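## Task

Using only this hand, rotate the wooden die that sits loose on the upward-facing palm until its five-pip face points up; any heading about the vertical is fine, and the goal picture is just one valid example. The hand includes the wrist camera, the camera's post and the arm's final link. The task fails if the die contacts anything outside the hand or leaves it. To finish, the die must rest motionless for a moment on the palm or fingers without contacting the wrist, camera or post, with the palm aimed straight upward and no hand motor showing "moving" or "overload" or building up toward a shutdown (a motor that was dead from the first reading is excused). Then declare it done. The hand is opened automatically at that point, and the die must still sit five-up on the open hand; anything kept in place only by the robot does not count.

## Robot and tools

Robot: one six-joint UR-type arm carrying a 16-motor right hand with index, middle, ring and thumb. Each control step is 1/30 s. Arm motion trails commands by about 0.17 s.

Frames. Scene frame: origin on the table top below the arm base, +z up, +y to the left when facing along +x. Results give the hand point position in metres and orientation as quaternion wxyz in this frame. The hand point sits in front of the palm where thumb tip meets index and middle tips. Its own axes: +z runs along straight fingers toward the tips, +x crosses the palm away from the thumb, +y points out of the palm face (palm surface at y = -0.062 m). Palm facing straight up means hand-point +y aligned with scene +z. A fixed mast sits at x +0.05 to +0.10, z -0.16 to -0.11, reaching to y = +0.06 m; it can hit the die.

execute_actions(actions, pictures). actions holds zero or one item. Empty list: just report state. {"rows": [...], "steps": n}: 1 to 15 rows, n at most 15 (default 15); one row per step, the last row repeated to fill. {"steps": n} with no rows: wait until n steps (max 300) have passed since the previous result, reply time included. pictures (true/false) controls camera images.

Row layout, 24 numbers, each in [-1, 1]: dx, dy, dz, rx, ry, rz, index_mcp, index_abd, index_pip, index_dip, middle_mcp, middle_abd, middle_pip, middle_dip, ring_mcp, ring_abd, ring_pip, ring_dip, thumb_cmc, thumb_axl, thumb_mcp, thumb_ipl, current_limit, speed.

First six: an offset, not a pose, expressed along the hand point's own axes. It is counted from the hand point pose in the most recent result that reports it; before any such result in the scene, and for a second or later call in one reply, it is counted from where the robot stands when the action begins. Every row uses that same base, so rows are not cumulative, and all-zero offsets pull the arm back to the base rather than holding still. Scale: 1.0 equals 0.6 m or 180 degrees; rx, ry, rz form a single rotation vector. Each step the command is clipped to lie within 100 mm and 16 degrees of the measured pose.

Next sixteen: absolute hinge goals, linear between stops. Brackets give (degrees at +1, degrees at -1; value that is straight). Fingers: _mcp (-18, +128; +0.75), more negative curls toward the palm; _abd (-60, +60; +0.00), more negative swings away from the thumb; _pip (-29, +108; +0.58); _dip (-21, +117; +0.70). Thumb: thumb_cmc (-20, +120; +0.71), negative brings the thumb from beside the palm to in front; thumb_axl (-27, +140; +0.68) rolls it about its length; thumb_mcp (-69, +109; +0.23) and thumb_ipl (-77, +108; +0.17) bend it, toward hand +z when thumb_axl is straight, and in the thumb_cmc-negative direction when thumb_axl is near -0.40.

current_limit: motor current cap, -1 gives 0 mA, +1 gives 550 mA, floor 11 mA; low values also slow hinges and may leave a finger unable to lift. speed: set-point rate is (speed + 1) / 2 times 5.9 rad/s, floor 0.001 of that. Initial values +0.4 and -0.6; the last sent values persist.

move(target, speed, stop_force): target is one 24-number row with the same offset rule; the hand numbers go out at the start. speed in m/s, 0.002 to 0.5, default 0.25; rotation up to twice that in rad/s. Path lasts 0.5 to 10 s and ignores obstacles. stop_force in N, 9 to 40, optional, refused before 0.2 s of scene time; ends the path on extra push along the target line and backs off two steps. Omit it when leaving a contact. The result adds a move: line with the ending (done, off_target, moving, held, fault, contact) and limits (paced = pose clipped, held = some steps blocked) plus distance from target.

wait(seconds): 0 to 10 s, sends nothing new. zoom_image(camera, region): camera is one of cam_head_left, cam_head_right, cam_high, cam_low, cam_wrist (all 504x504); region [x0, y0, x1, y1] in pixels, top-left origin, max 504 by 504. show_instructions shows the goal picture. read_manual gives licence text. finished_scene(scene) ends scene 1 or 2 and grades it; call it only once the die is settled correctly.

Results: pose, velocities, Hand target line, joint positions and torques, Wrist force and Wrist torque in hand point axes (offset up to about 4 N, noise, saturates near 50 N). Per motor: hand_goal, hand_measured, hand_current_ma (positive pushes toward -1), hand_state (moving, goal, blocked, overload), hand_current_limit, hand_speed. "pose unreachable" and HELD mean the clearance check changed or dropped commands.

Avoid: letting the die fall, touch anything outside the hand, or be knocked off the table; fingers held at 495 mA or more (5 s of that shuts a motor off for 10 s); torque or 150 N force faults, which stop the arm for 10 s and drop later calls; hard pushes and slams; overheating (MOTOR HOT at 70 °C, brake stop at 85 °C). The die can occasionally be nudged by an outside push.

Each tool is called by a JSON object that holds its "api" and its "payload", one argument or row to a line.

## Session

{"api": "execute_actions", "payload": {
  "actions": []
}}

Scene clock: 0.00 s of 4800.00 s.
end_effector_position=(+0.6017, +0.0585, +0.4255) hand_goal=(+0.046, +0.000, -0.008, +0.280, +0.046, +0.000, -0.008, +0.280, +0.046, +0.000, -0.008, +0.280, -0.104, +0.266, +0.032, -0.018) hand_measured=(+0.062, +0.000, -0.006, +0.282, +0.062, +0.000, -0.006, +0.282, +0.060, +0.000, -0.006, +0.282, -0.088, +0.270, +0.034, -0.016) hand_current_ma=(+88, +0, +14, +13, +90, +0, +13, +14, +79, +0, +13, +14, +77, +25, +14, +13) hand_state=(goal, goal, goal, goal, goal, goal, goal, goal, goal, goal, goal, goal, goal, goal, goal, goal) hand_current_limit=0.40 hand_speed=-0.60 end_effector_quat_wxyz=(+0.503, +0.459, +0.516, +0.521) end_effector_velocity=(+0.000, -0.001, -0.000) end_effector_angular_velocity=(-0.000, +0.001, -0.001)
Joint positions: [-0.189 -1.175  2.212 -4.219 -1.296 -0.026]
Joint velocities: [-0.001 -0.    -0.     0.001 -0.    -0.   ]
Joint torques (N m, as the arm reports them, + toward a larger angle): no reading
Wrist force (N, on the end effector, along its own x y z axes, offset not removed): no reading
Wrist torque (N m, same axes, about the end effector's origin, offset not removed): no reading
Hand target: +0.602, +0.058, +0.425; +0.503, +0.459, +0.516, +0.521

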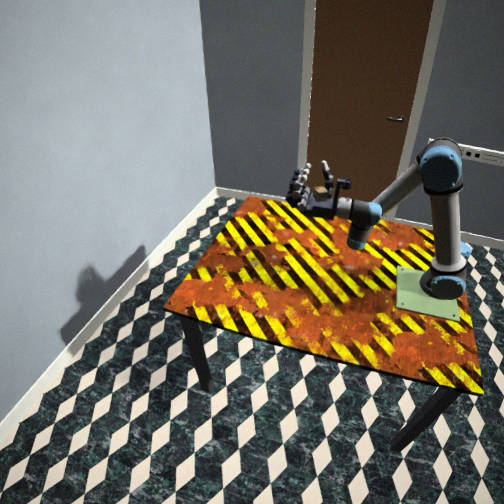

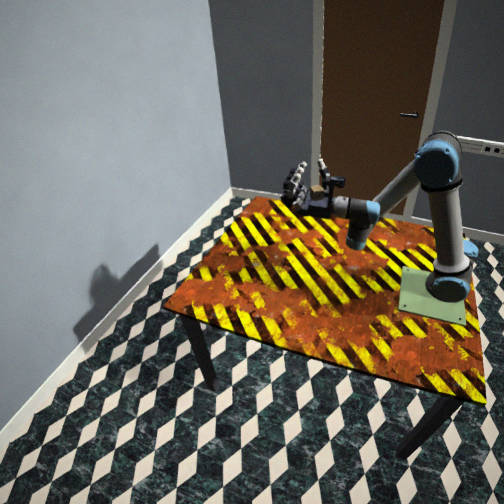

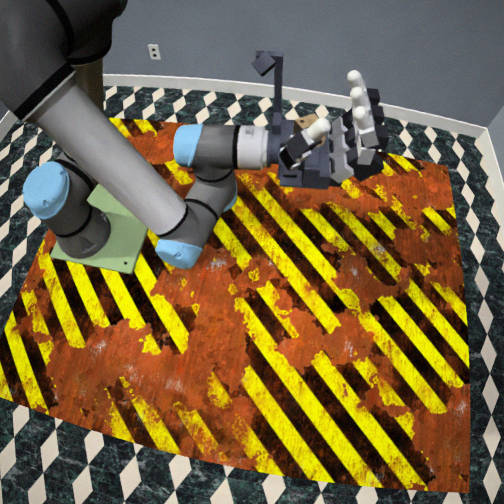

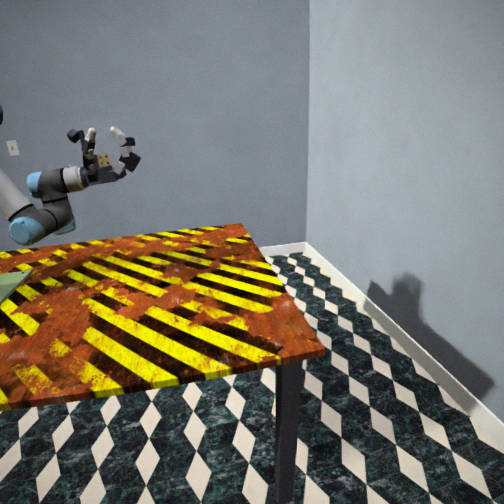

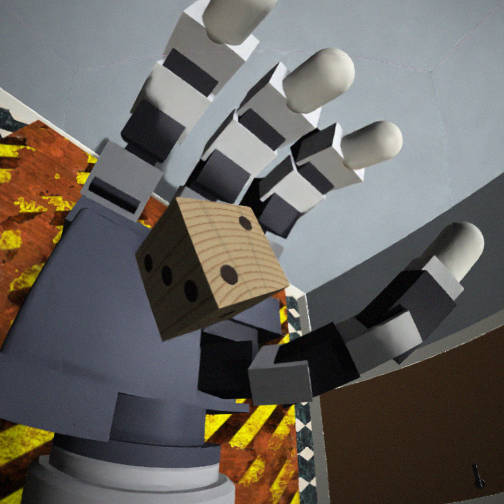

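{"api": "zoom_image", "payload": {
  "camera": "cam_wrist",
  "region": [110,170,320,380]
}}

{"api": "zoom_image", "payload": {
  "camera": "cam_low",
  "region": [60,110,160,210]
}}

{"api": "zoom_image", "payload": {
  "camera": "cam_high",
  "region": [250,50,400,200]
}}

Region (110, 170, 320, 380) of cam_wrist's 504x504 image, scaled by 2.400, with more detail than that image has.

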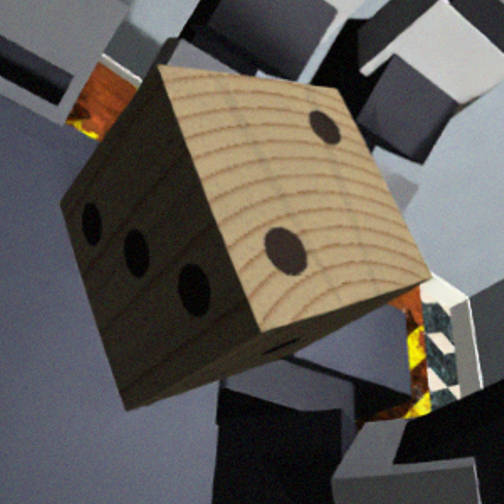

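Region (60, 110, 160, 210) of cam_low's 504x504 image, scaled by 5.040, with more detail than that image has.

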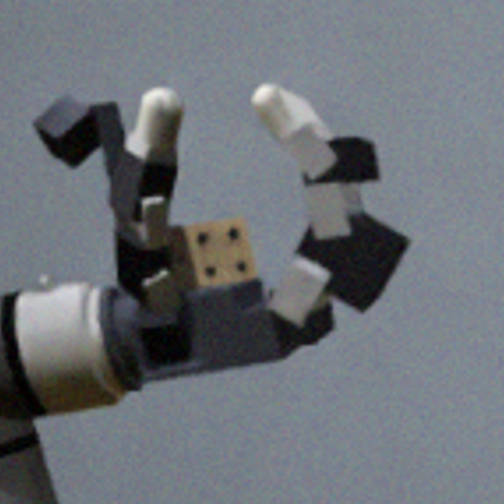

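Region (250, 50, 400, 200) of cam_high's 504x504 image, scaled by 3.360, with more detail than that image has.

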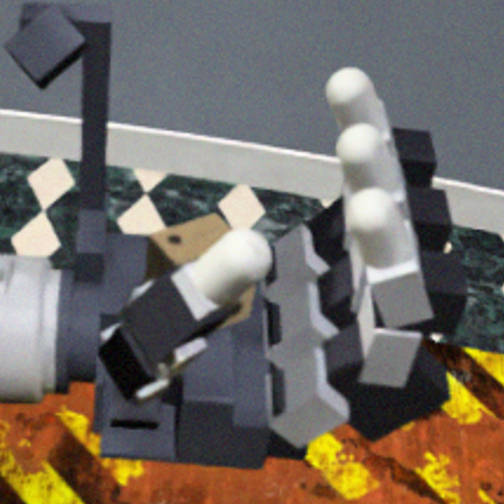

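{"api": "move", "payload": {
  "target": [0,0,0,0.13,0,0,0.75,-0.05,-0.4,0.2,0.75,0,-0.4,0.2,0.75,0.1,-0.4,0.2,0.2,0.266,0.1,0.0,0.4,-0.3],
  "speed": 0.2
}}

{"api": "zoom_image", "payload": {
  "camera": "cam_wrist",
  "region": [60,0,400,340]
}}

{"api": "zoom_image", "payload": {
  "camera": "cam_low",
  "region": [40,80,200,240]
}}

Scene clock: 6.03 s of 4800.00 s.
end_effector_position=(+0.6017, +0.0584, +0.4256) hand_goal=(+0.750, -0.050, -0.400, +0.200, +0.750, +0.000, -0.400, +0.200, +0.750, +0.100, -0.400, +0.200, +0.200, +0.266, +0.100, +0.000) hand_measured=(+0.760, -0.046, -0.396, +0.202, +0.760, +0.000, -0.396, +0.202, +0.758, +0.096, -0.396, +0.202, +0.208, +0.270, +0.100, -0.002) hand_current_ma=(+48, +14, +22, +13, +51, +0, +21, +14, +43, -15, +19, +14, +40, +21, -3, -14) hand_state=(goal, goal, goal, goal, goal, goal, goal, goal, goal, goal, goal, goal, goal, goal, goal, goal) hand_current_limit=0.40 hand_speed=-0.30 end_effector_quat_wxyz=(+0.400, +0.551, +0.610, +0.405) end_effector_velocity=(+0.000, +0.000, +0.001) end_effector_angular_velocity=(-0.001, +0.012, -0.000)
Joint positions: [-0.194 -1.536  2.282 -3.507 -1.326 -0.137]
Joint velocities: [ 0.001 -0.01  -0.004  0.026 -0.002 -0.003]
Joint torques (N m, as the arm reports them, + toward a larger angle): [  7.34 -25.86 -24.72  -1.31  -0.92  -1.61]
Wrist force (N, on the end effector, along its own x y z axes, offset not removed): [0.7 -2.3 -1.3]
Wrist torque (N m, same axes, about the end effector's origin, offset not removed): [-0.09 -0.05 0.10]
Hand target: +0.602, +0.058, +0.426; +0.399, +0.551, +0.610, +0.405
Off the commanded pose: 0.000 m, 0 deg.
move: done

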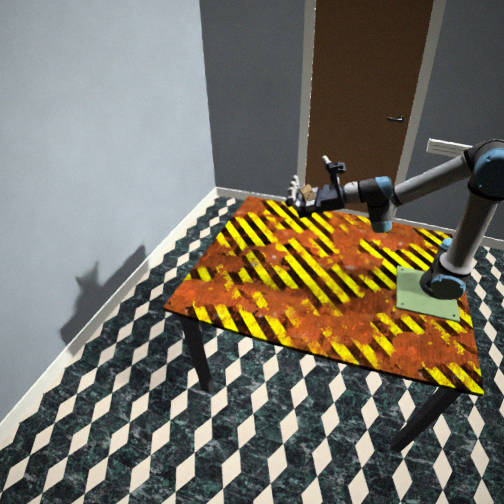

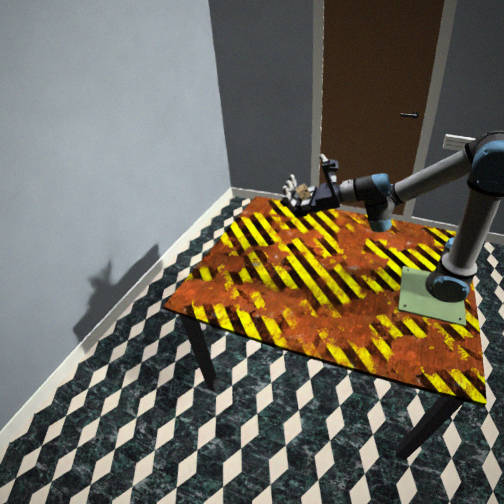

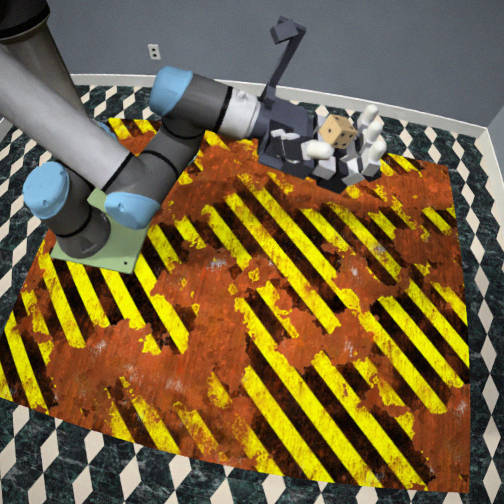

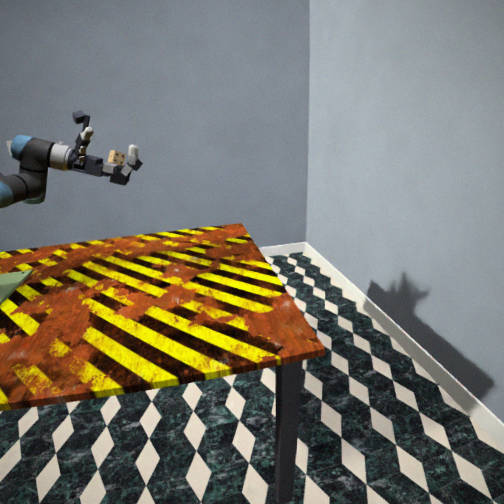

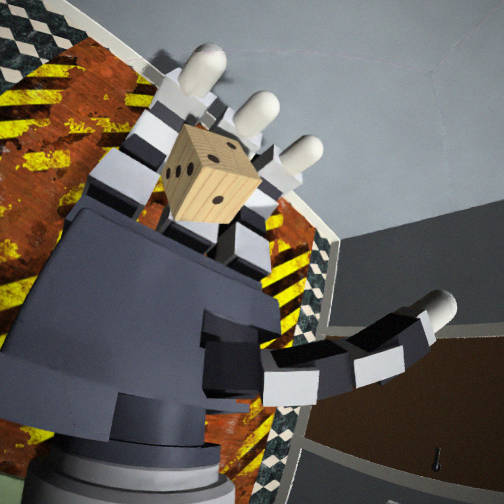

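Region (60, 0, 400, 340) of cam_wrist's 504x504 image, scaled by 1.482, with more detail than that image has.

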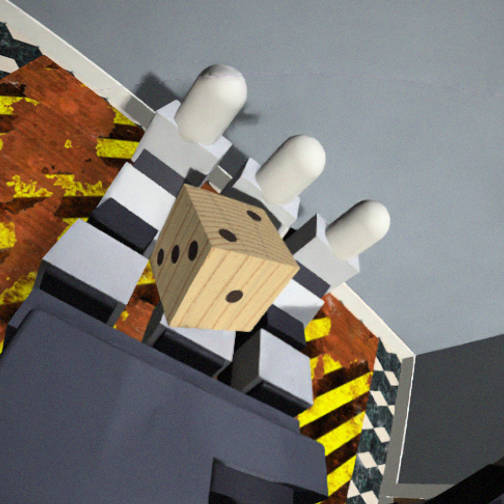

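Region (40, 80, 200, 240) of cam_low's 504x504 image, scaled by 3.150, with more detail than that image has.

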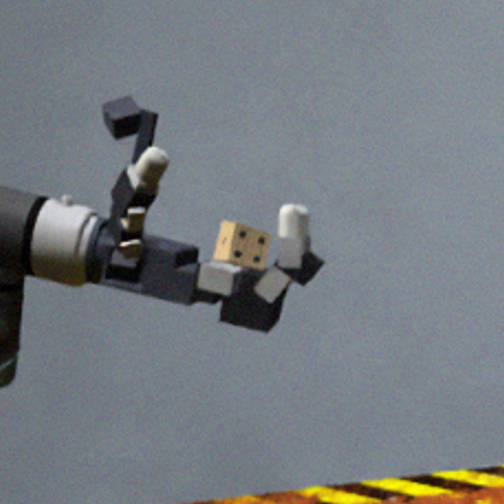

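{"api": "move", "payload": {
  "target": [0,0,0,0.14,0,0,0.75,-0.05,-0.15,-0.3,0.75,0,-0.15,-0.3,0.75,0.1,-0.15,-0.3,0.2,0.266,0.1,0.0,0.4,-0.5],
  "speed": 0.15
}}

{"api": "zoom_image", "payload": {
  "camera": "cam_wrist",
  "region": [60,0,400,340]
}}

{"api": "zoom_image", "payload": {
  "camera": "cam_low",
  "region": [40,80,200,240]
}}

Scene clock: 9.27 s of 4800.00 s.
end_effector_position=(+0.6017, +0.0584, +0.4257) hand_goal=(+0.750, -0.050, -0.150, -0.300, +0.750, +0.000, -0.150, -0.300, +0.750, +0.100, -0.150, -0.300, +0.200, +0.266, +0.100, +0.000) hand_measured=(+0.760, -0.046, -0.150, -0.298, +0.762, +0.000, -0.150, -0.296, +0.758, +0.096, -0.150, -0.296, +0.208, +0.270, +0.100, -0.002) hand_current_ma=(+50, +14, +1, +15, +63, +0, +3, +16, +51, -15, +1, +16, +41, +21, -3, -14) hand_state=(goal, goal, goal, goal, goal, goal, goal, goal, goal, goal, goal, goal, goal, goal, goal, goal) hand_current_limit=0.40 hand_speed=-0.50 end_effector_quat_wxyz=(+0.270, +0.625, +0.684, +0.263) end_effector_velocity=(+0.000, +0.000, -0.000) end_effector_angular_velocity=(-0.000, +0.013, +0.000)
Joint positions: [-0.165 -1.75   2.092 -2.666 -1.426 -0.207]
Joint velocities: [ 0.001 -0.    -0.009  0.023 -0.003 -0.001]
Joint torques (N m, as the arm reports them, + toward a larger angle): [  7.74 -21.85 -29.4   -2.14  -1.04  -1.57]
Wrist force (N, on the end effector, along its own x y z axes, offset not removed): [-2.2 -3.2 -2.0]
Wrist torque (N m, same axes, about the end effector's origin, offset not removed): [-0.24 0.58 -0.18]
Hand target: +0.602, +0.058, +0.426; +0.270, +0.625, +0.684, +0.263
Off the commanded pose: 0.000 m, 0 deg.
move: done

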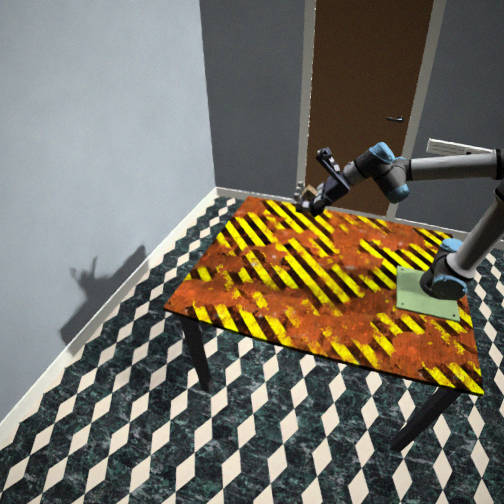

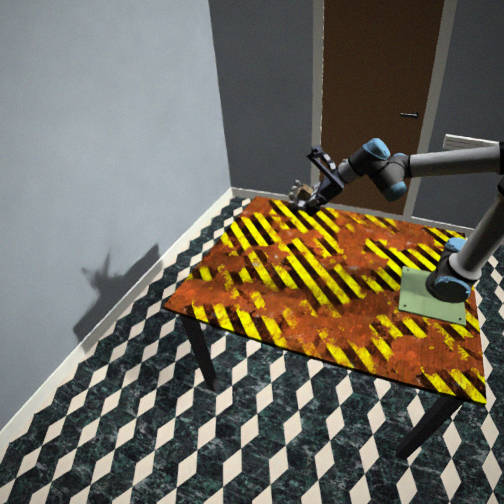

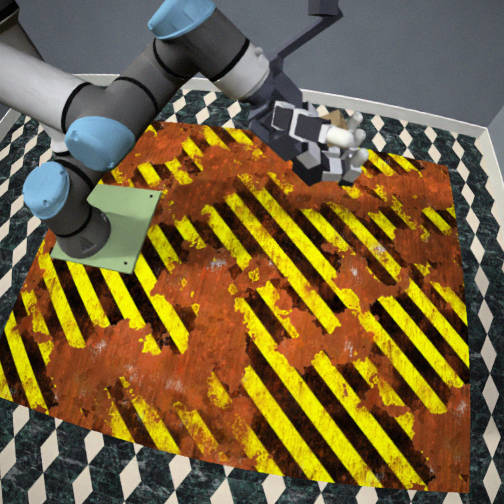

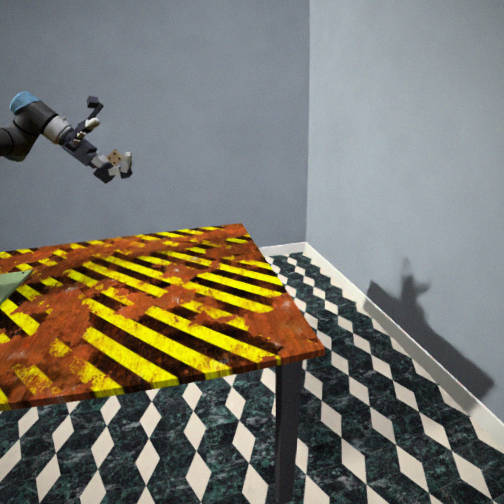

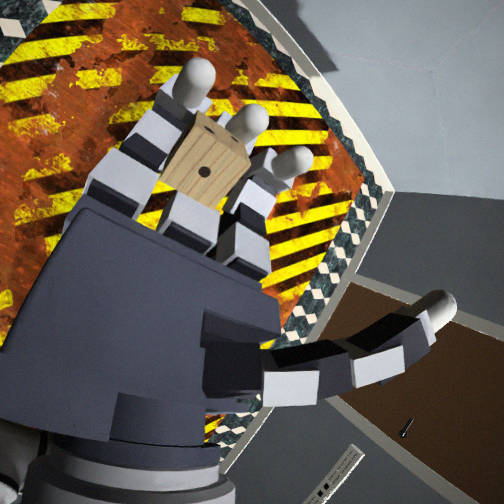

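Region (60, 0, 400, 340) of cam_wrist's 504x504 image, scaled by 1.482, with more detail than that image has.

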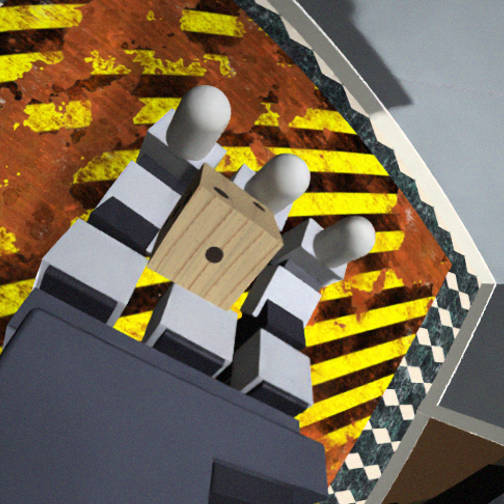

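Region (40, 80, 200, 240) of cam_low's 504x504 image, scaled by 3.150, with more detail than that image has.

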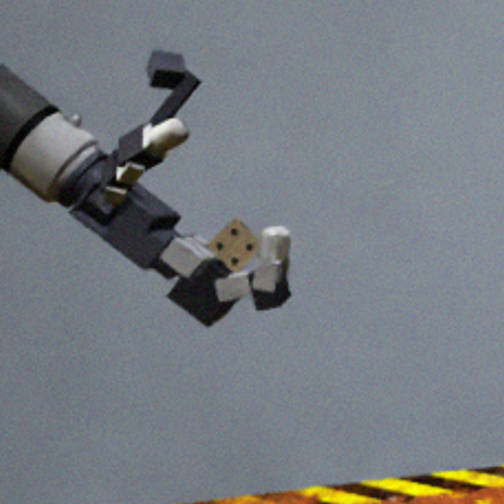

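Squared up, as in scene 1. Next step is opening the distal joints.

{"api": "move", "payload": {
  "target": [0,0,0,0.05,0,0,0.75,-0.05,-0.2,0.15,0.75,0,-0.2,0.15,0.75,0.1,-0.2,0.15,0.2,0.266,0.1,0.0,0.4,-0.8],
  "speed": 0.06
}}

{"api": "zoom_image", "payload": {
  "camera": "cam_low",
  "region": [40,80,200,240]
}}

Scene clock: 11.37 s of 4800.00 s.
end_effector_position=(+0.6017, +0.0584, +0.4257) hand_goal=(+0.750, -0.050, -0.200, +0.150, +0.750, +0.000, -0.200, +0.150, +0.750, +0.100, -0.200, +0.150, +0.200, +0.266, +0.100, +0.000) hand_measured=(+0.760, -0.046, -0.190, +0.148, +0.762, +0.000, -0.190, +0.148, +0.758, +0.096, -0.190, +0.148, +0.208, +0.270, +0.100, -0.002) hand_current_ma=(+50, +14, +47, -12, +63, +0, +51, -13, +51, -15, +46, -12, +41, +21, -6, -14) hand_state=(goal, goal, goal, goal, goal, goal, goal, goal, goal, goal, goal, goal, goal, goal, goal, goal) hand_current_limit=0.40 hand_speed=-0.80 end_effector_quat_wxyz=(+0.221, +0.644, +0.702, +0.209) end_effector_velocity=(+0.000, +0.000, -0.000) end_effector_angular_velocity=(-0.001, +0.013, -0.000)
Joint positions: [-0.15  -1.755  1.977 -2.394 -1.469 -0.214]
Joint velocities: [ 0.002  0.002 -0.01   0.022 -0.003 -0.   ]
Joint torques (N m, as the arm reports them, + toward a larger angle): [  7.63  -8.07 -29.1   -1.88  -1.29  -1.5 ]
Wrist force (N, on the end effector, along its own x y z axes, offset not removed): [0.5 -0.6 -3.4]
Wrist torque (N m, same axes, about the end effector's origin, offset not removed): [0.32 0.11 0.17]
Hand target: +0.602, +0.058, +0.426; +0.221, +0.644, +0.702, +0.209
Off the commanded pose: 0.000 m, 0 deg.
move: done

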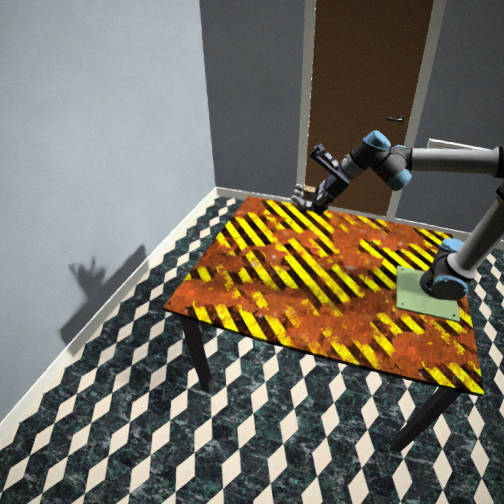

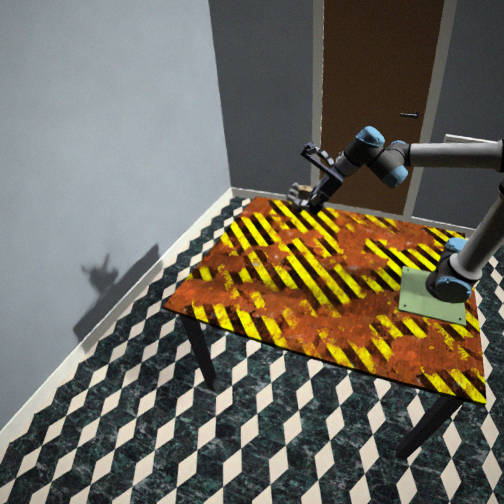

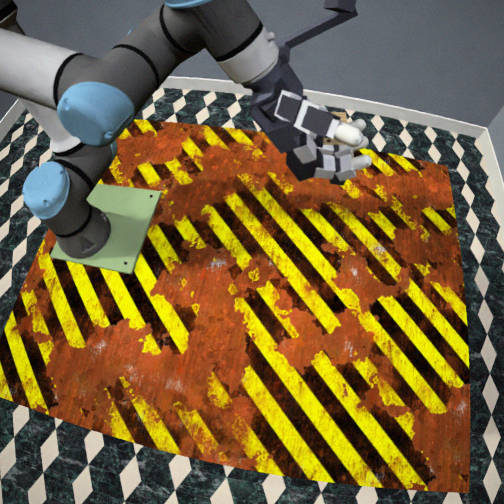

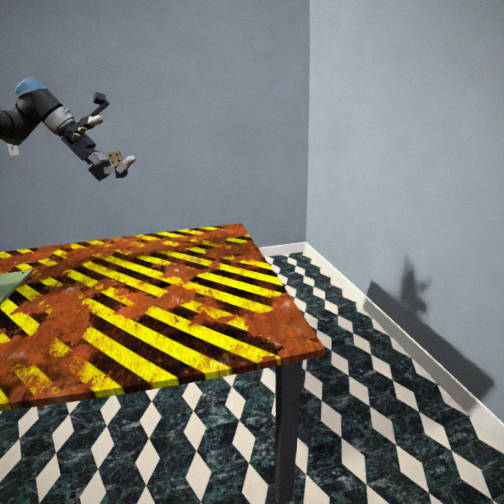

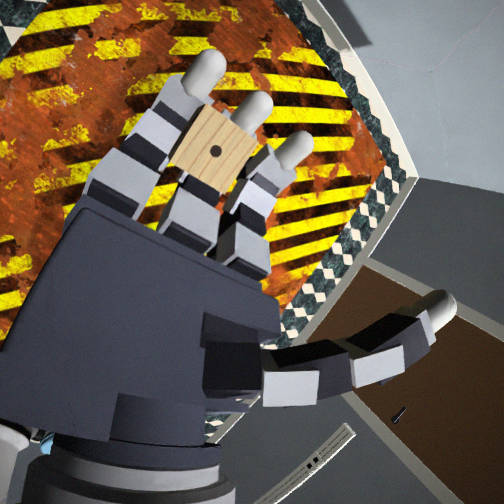

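Region (40, 80, 200, 240) of cam_low's 504x504 image, scaled by 3.150, with more detail than that image has.

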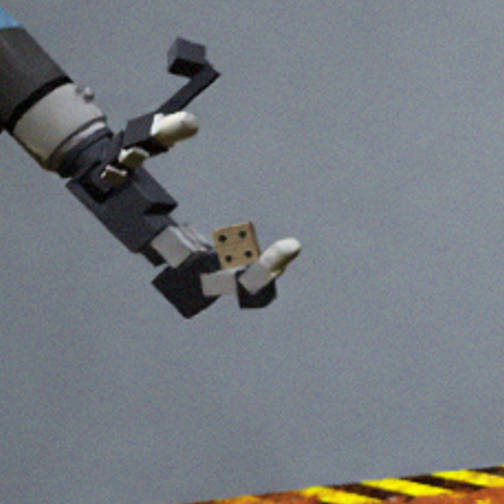

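{"api": "move", "payload": {
  "target": [0,0,0,-0.32,0,0,0.75,-0.05,0.3,0.15,0.75,0,0.3,0.15,0.75,0.1,0.3,0.15,0.2,0.266,0.1,0.0,0.4,-0.94],
  "speed": 0.15
}}

{"api": "zoom_image", "payload": {
  "camera": "cam_low",
  "region": [40,80,200,240]
}}

Scene clock: 16.00 s of 4800.00 s.
end_effector_position=(+0.6015, +0.0585, +0.4254) hand_goal=(+0.750, -0.050, +0.300, +0.150, +0.750, +0.000, +0.300, +0.150, +0.750, +0.100, +0.300, +0.150, +0.200, +0.266, +0.100, +0.000) hand_measured=(+0.760, -0.046, +0.300, +0.148, +0.764, +0.000, +0.300, +0.148, +0.760, +0.096, +0.300, +0.148, +0.208, +0.270, +0.100, -0.002) hand_current_ma=(+56, +14, +1, -12, +71, +0, +2, -13, +56, -15, +3, -12, +41, +21, -3, -14) hand_state=(goal, goal, goal, goal, goal, goal, goal, goal, goal, goal, goal, goal, goal, goal, goal, goal) hand_current_limit=0.40 hand_speed=-0.94 end_effector_quat_wxyz=(+0.503, +0.458, +0.515, +0.521) end_effector_velocity=(+0.000, -0.001, +0.000) end_effector_angular_velocity=(+0.001, -0.012, -0.001)
Joint positions: [-0.189 -1.173  2.212 -4.223 -1.296 -0.026]
Joint velocities: [ 0.     0.01  -0.006 -0.016 -0.001  0.003]
Joint torques (N m, as the arm reports them, + toward a larger angle): [  7.81 -20.82 -20.02  -3.01  -1.29   1.14]
Wrist force (N, on the end effector, along its own x y z axes, offset not removed): [-1.4 -1.6 -0.8]
Wrist torque (N m, same axes, about the end effector's origin, offset not removed): [-0.17 0.13 -0.11]
Hand target: +0.602, +0.058, +0.425; +0.504, +0.458, +0.515, +0.522
Off the commanded pose: 0.000 m, 0 deg.
move: done

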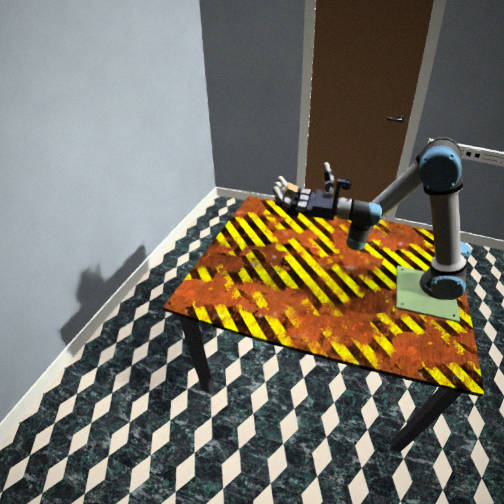

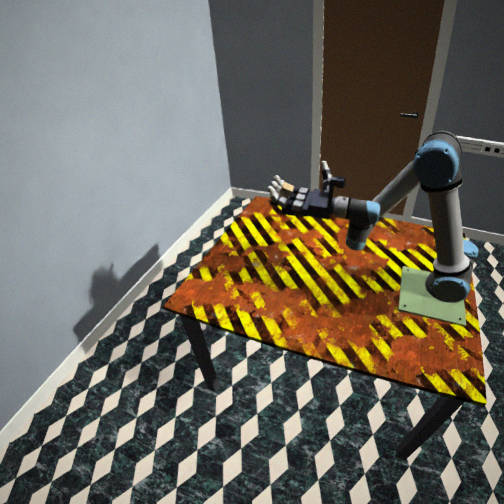

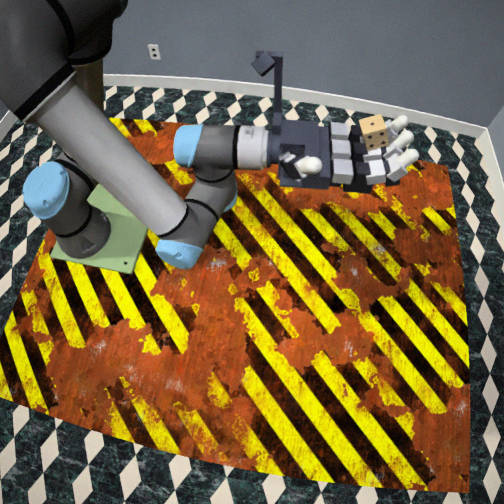

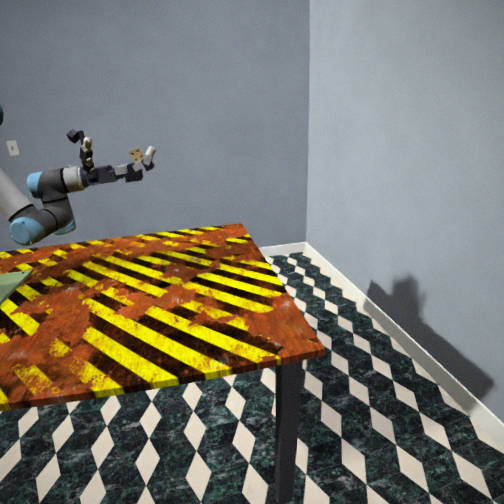

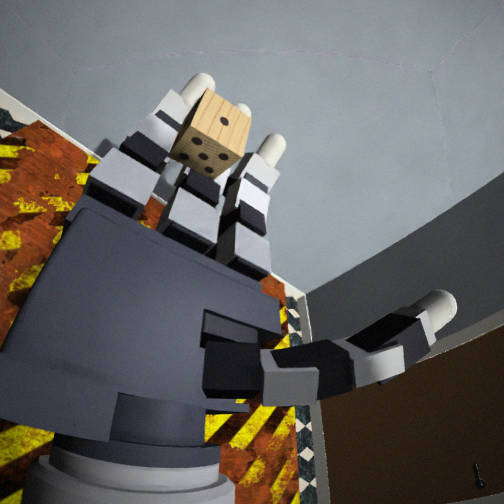

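Region (40, 80, 200, 240) of cam_low's 504x504 image, scaled by 3.150, with more detail than that image has.

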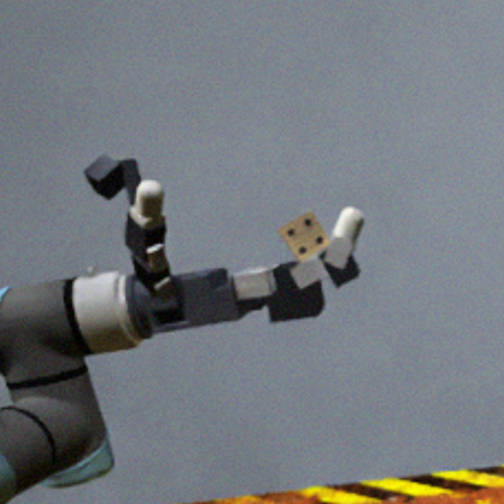

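{"api": "move", "payload": {
  "target": [0,0,0,-0.07,0,0,0.75,-0.05,0.58,0.5,0.75,0,0.58,0.5,0.75,0.1,0.58,0.5,-0.1,0.266,0.1,0.0,0.4,-0.8],
  "speed": 0.06
}}

{"api": "zoom_image", "payload": {
  "camera": "cam_low",
  "region": [40,80,200,240]
}}

Scene clock: 19.20 s of 4800.00 s.
end_effector_position=(+0.6014, +0.0585, +0.4253) hand_goal=(+0.750, -0.050, +0.580, +0.500, +0.750, +0.000, +0.580, +0.500, +0.750, +0.100, +0.580, +0.500, -0.100, +0.266, +0.100, +0.000) hand_measured=(+0.762, -0.046, +0.580, +0.498, +0.764, +0.000, +0.580, +0.498, +0.762, +0.096, +0.580, +0.498, -0.084, +0.270, +0.100, -0.002) hand_current_ma=(+59, +14, +3, -12, +71, +0, +3, -12, +65, -15, +3, -13, +85, +20, -2, -14) hand_state=(goal, goal, goal, goal, goal, goal, goal, goal, goal, goal, goal, goal, goal, goal, goal, goal) hand_current_limit=0.40 hand_speed=-0.80 end_effector_quat_wxyz=(+0.550, +0.400, +0.455, +0.574) end_effector_velocity=(+0.000, -0.000, +0.000) end_effector_angular_velocity=(+0.001, -0.012, -0.000)
Joint positions: [-0.175 -0.999  2.084 -4.496 -1.31   0.032]
Joint velocities: [ 0.001  0.009 -0.009 -0.012 -0.001  0.003]
Joint torques (N m, as the arm reports them, + toward a larger angle): [  6.65 -26.54 -18.38  -2.8   -1.44   1.15]
Wrist force (N, on the end effector, along its own x y z axes, offset not removed): [0.6 -1.9 0.8]
Wrist torque (N m, same axes, about the end effector's origin, offset not removed): [-0.17 -0.06 0.09]
Hand target: +0.601, +0.058, +0.425; +0.551, +0.400, +0.455, +0.575
Off the commanded pose: 0.000 m, 0 deg.
move: done

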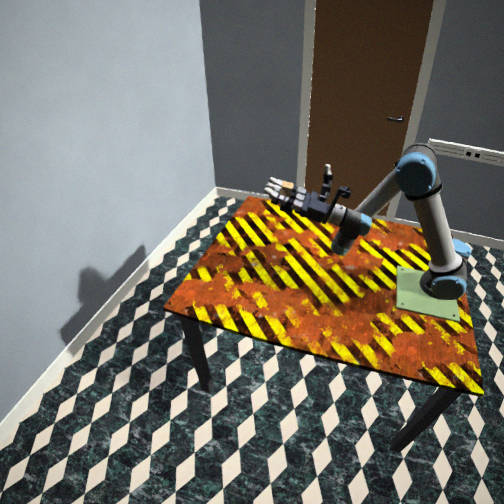

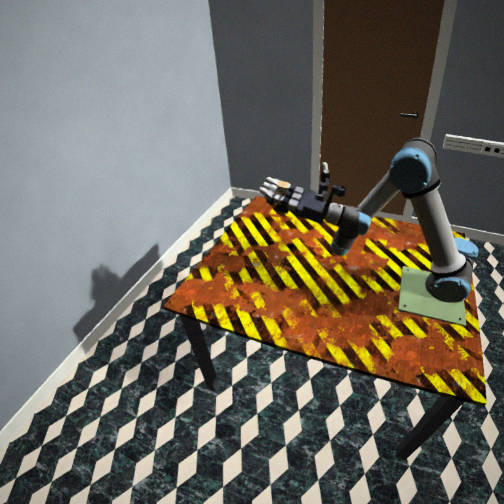

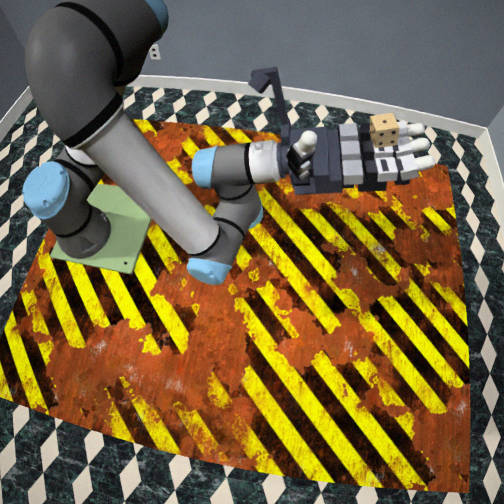

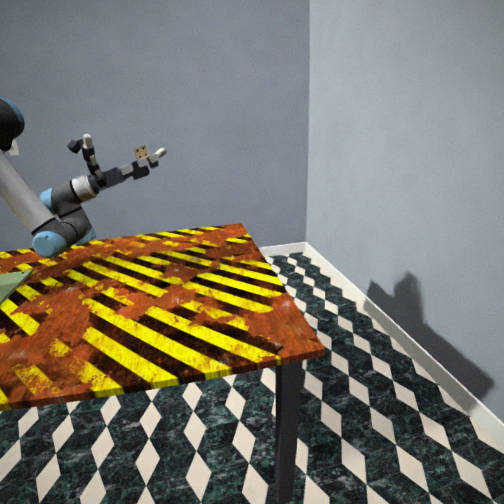

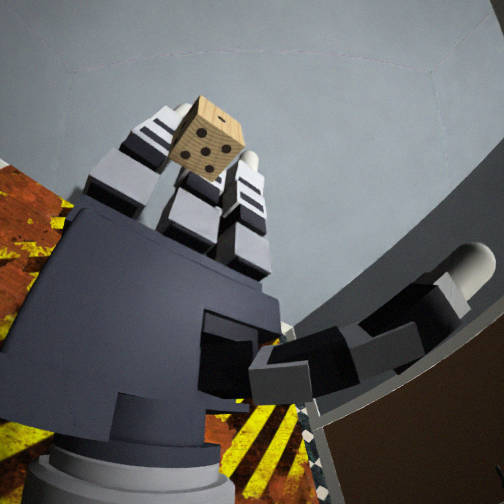

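Region (40, 80, 200, 240) of cam_low's 504x504 image, scaled by 3.150, with more detail than that image has.

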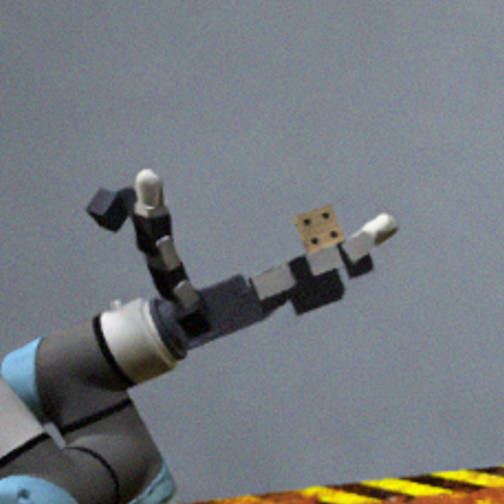

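{"api": "move", "payload": {
  "target": [0,0,0,0,0,0,0.75,-0.05,0.58,-0.7,0.75,0,0.58,-0.7,0.75,0.1,0.58,-0.7,-0.1,0.266,0.1,0.0,0.4,-0.75]
}}

{"api": "zoom_image", "payload": {
  "camera": "cam_low",
  "region": [40,80,200,240]
}}

Scene clock: 22.07 s of 4800.00 s.
end_effector_position=(+0.6014, +0.0585, +0.4253) hand_goal=(+0.750, -0.050, +0.580, -0.700, +0.750, +0.000, +0.580, -0.700, +0.750, +0.100, +0.580, -0.700, -0.100, +0.266, +0.100, +0.000) hand_measured=(+0.762, -0.046, +0.580, -0.698, +0.764, +0.000, +0.580, -0.698, +0.762, +0.096, +0.580, -0.698, -0.084, +0.270, +0.100, -0.002) hand_current_ma=(+59, +14, +3, +13, +71, +0, +3, +14, +65, -15, +3, +15, +85, +20, -2, -14) hand_state=(goal, goal, goal, goal, goal, goal, goal, goal, goal, goal, goal, goal, goal, goal, goal, goal) hand_current_limit=0.40 hand_speed=-0.75 end_effector_quat_wxyz=(+0.550, +0.400, +0.455, +0.574) end_effector_velocity=(-0.000, +0.000, -0.000) end_effector_angular_velocity=(-0.000, -0.000, +0.000)
Joint positions: [-0.175 -0.999  2.084 -4.496 -1.31   0.032]
Joint velocities: [ 0.  0. -0. -0.  0. -0.]
Joint torques (N m, as the arm reports them, + toward a larger angle): [ -6.29 -40.39  -6.15   0.06   1.31  -1.49]
Wrist force (N, on the end effector, along its own x y z axes, offset not removed): [-0.9 -3.7 -2.5]
Wrist torque (N m, same axes, about the end effector's origin, offset not removed): [-0.19 0.29 -0.11]
Hand target: +0.601, +0.058, +0.425; +0.550, +0.400, +0.455, +0.574
Off the commanded pose: 0.000 m, 0 deg.
move: done

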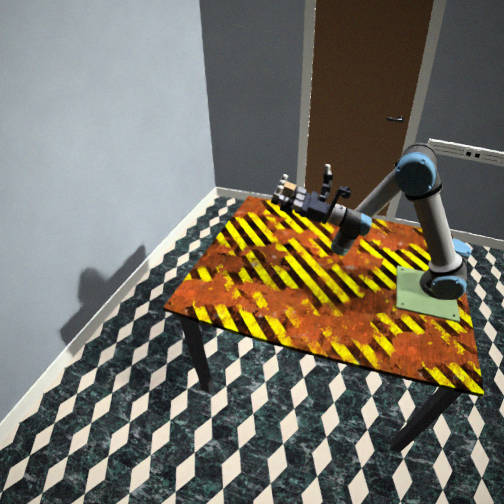

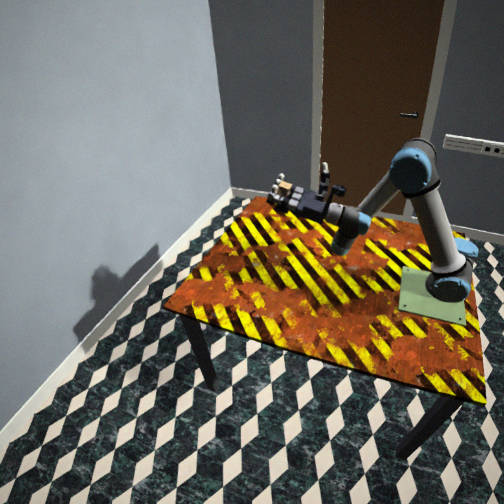

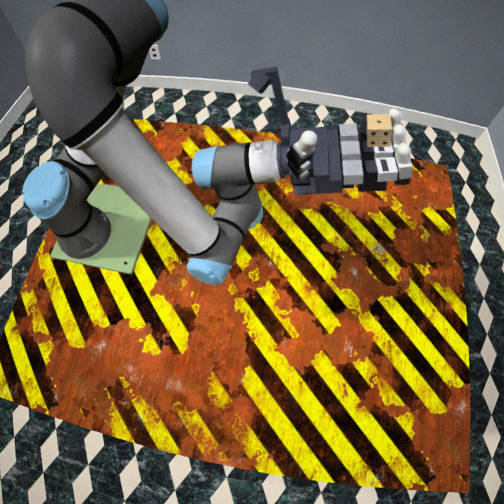

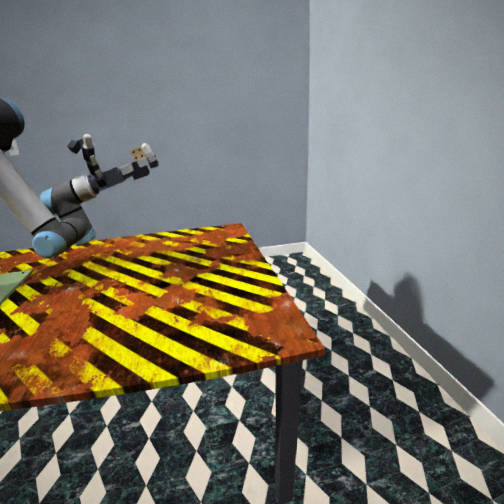

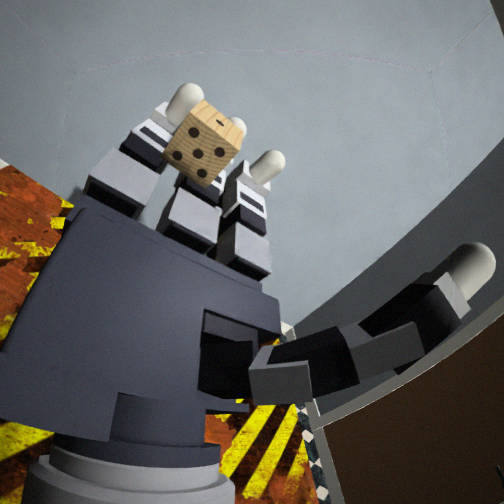

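Region (40, 80, 200, 240) of cam_low's 504x504 image, scaled by 3.150, with more detail than that image has.

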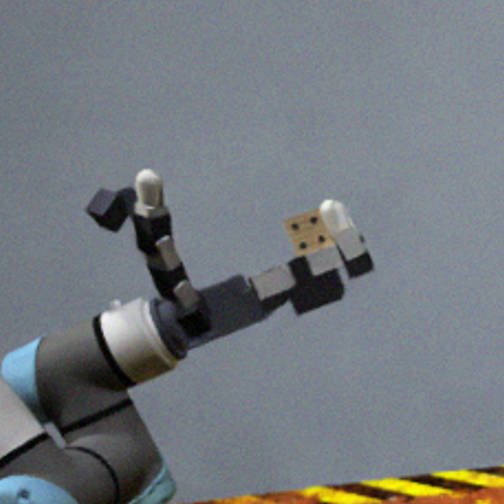

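{"api": "move", "payload": {
  "target": [0,0,0,-0.03,0,0,0.75,-0.05,0.58,-0.97,0.75,0,0.58,-0.97,0.75,0.1,0.58,-0.97,-0.1,0.266,0.1,0.0,0.4,-0.8],
  "speed": 0.05
}}

{"api": "zoom_image", "payload": {
  "camera": "cam_low",
  "region": [40,80,200,240]
}}

Scene clock: 24.10 s of 4800.00 s.
end_effector_position=(+0.6014, +0.0585, +0.4253) hand_goal=(+0.750, -0.050, +0.580, -0.970, +0.750, +0.000, +0.580, -0.970, +0.750, +0.100, +0.580, -0.970, -0.100, +0.266, +0.100, +0.000) hand_measured=(+0.762, -0.046, +0.580, -0.968, +0.764, +0.000, +0.580, -0.968, +0.762, +0.096, +0.580, -0.968, -0.084, +0.270, +0.100, -0.002) hand_current_ma=(+59, +14, +3, +12, +71, +0, +3, +13, +65, -15, +3, +14, +83, +19, -2, -14) hand_state=(goal, goal, goal, goal, goal, goal, goal, goal, goal, goal, goal, goal, goal, goal, goal, goal) hand_current_limit=0.40 hand_speed=-0.80 end_effector_quat_wxyz=(+0.568, +0.374, +0.428, +0.595) end_effector_velocity=(+0.000, -0.000, +0.000) end_effector_angular_velocity=(+0.001, -0.010, +0.000)
Joint positions: [-0.168 -0.934  2.016 -4.588 -1.321  0.054]
Joint velocities: [ 0.001  0.007 -0.008 -0.009 -0.002  0.002]
Joint torques (N m, as the arm reports them, + toward a larger angle): [  6.7  -28.02 -18.53  -2.43  -1.56   1.38]
Wrist force (N, on the end effector, along its own x y z axes, offset not removed): [0.3 -2.4 -3.4]
Wrist torque (N m, same axes, about the end effector's origin, offset not removed): [0.03 0.19 -0.12]
Hand target: +0.601, +0.058, +0.425; +0.569, +0.374, +0.427, +0.595
Off the commanded pose: 0.000 m, 0 deg.
move: done

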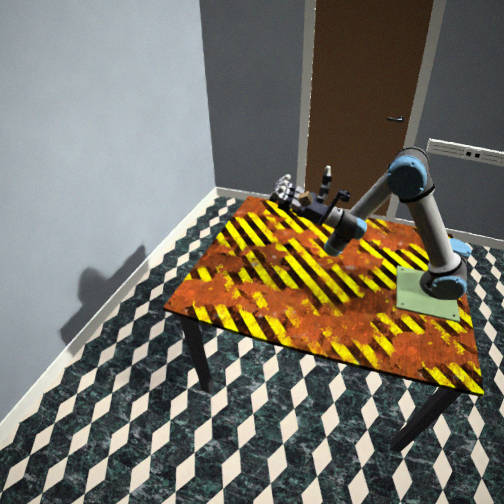

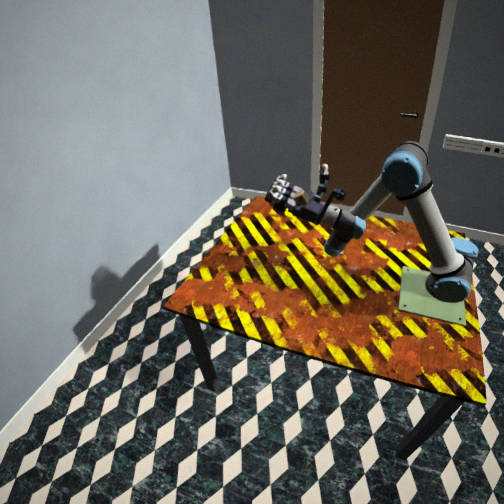

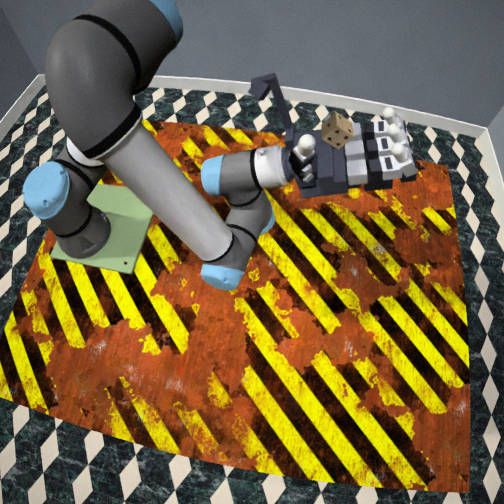

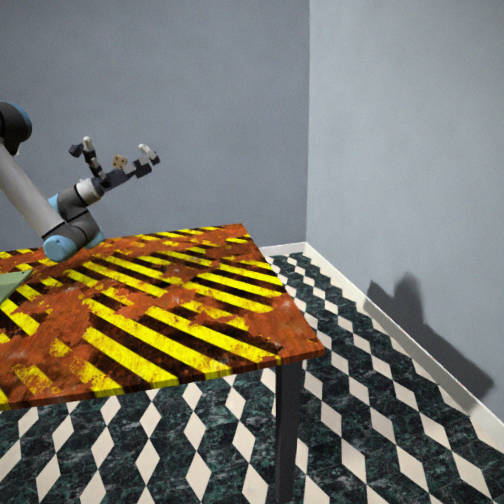

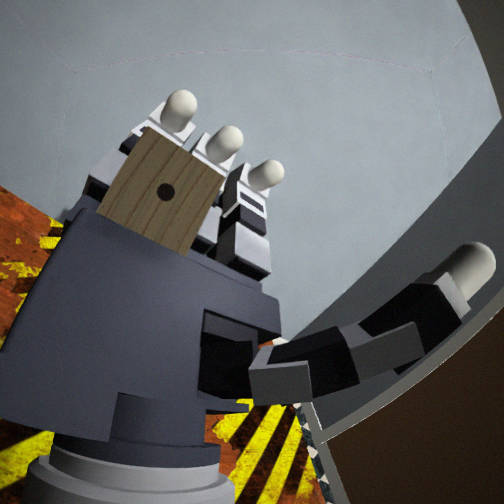

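Region (40, 80, 200, 240) of cam_low's 504x504 image, scaled by 3.150, with more detail than that image has.

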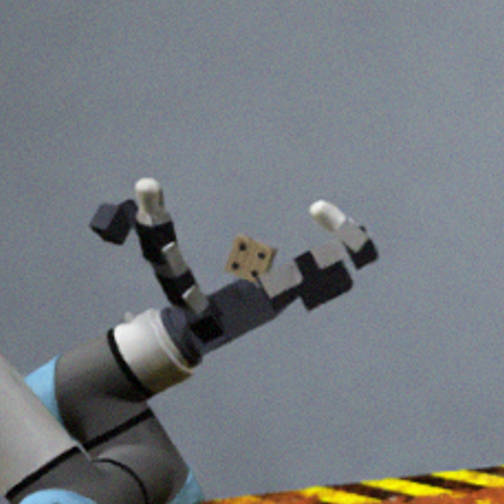

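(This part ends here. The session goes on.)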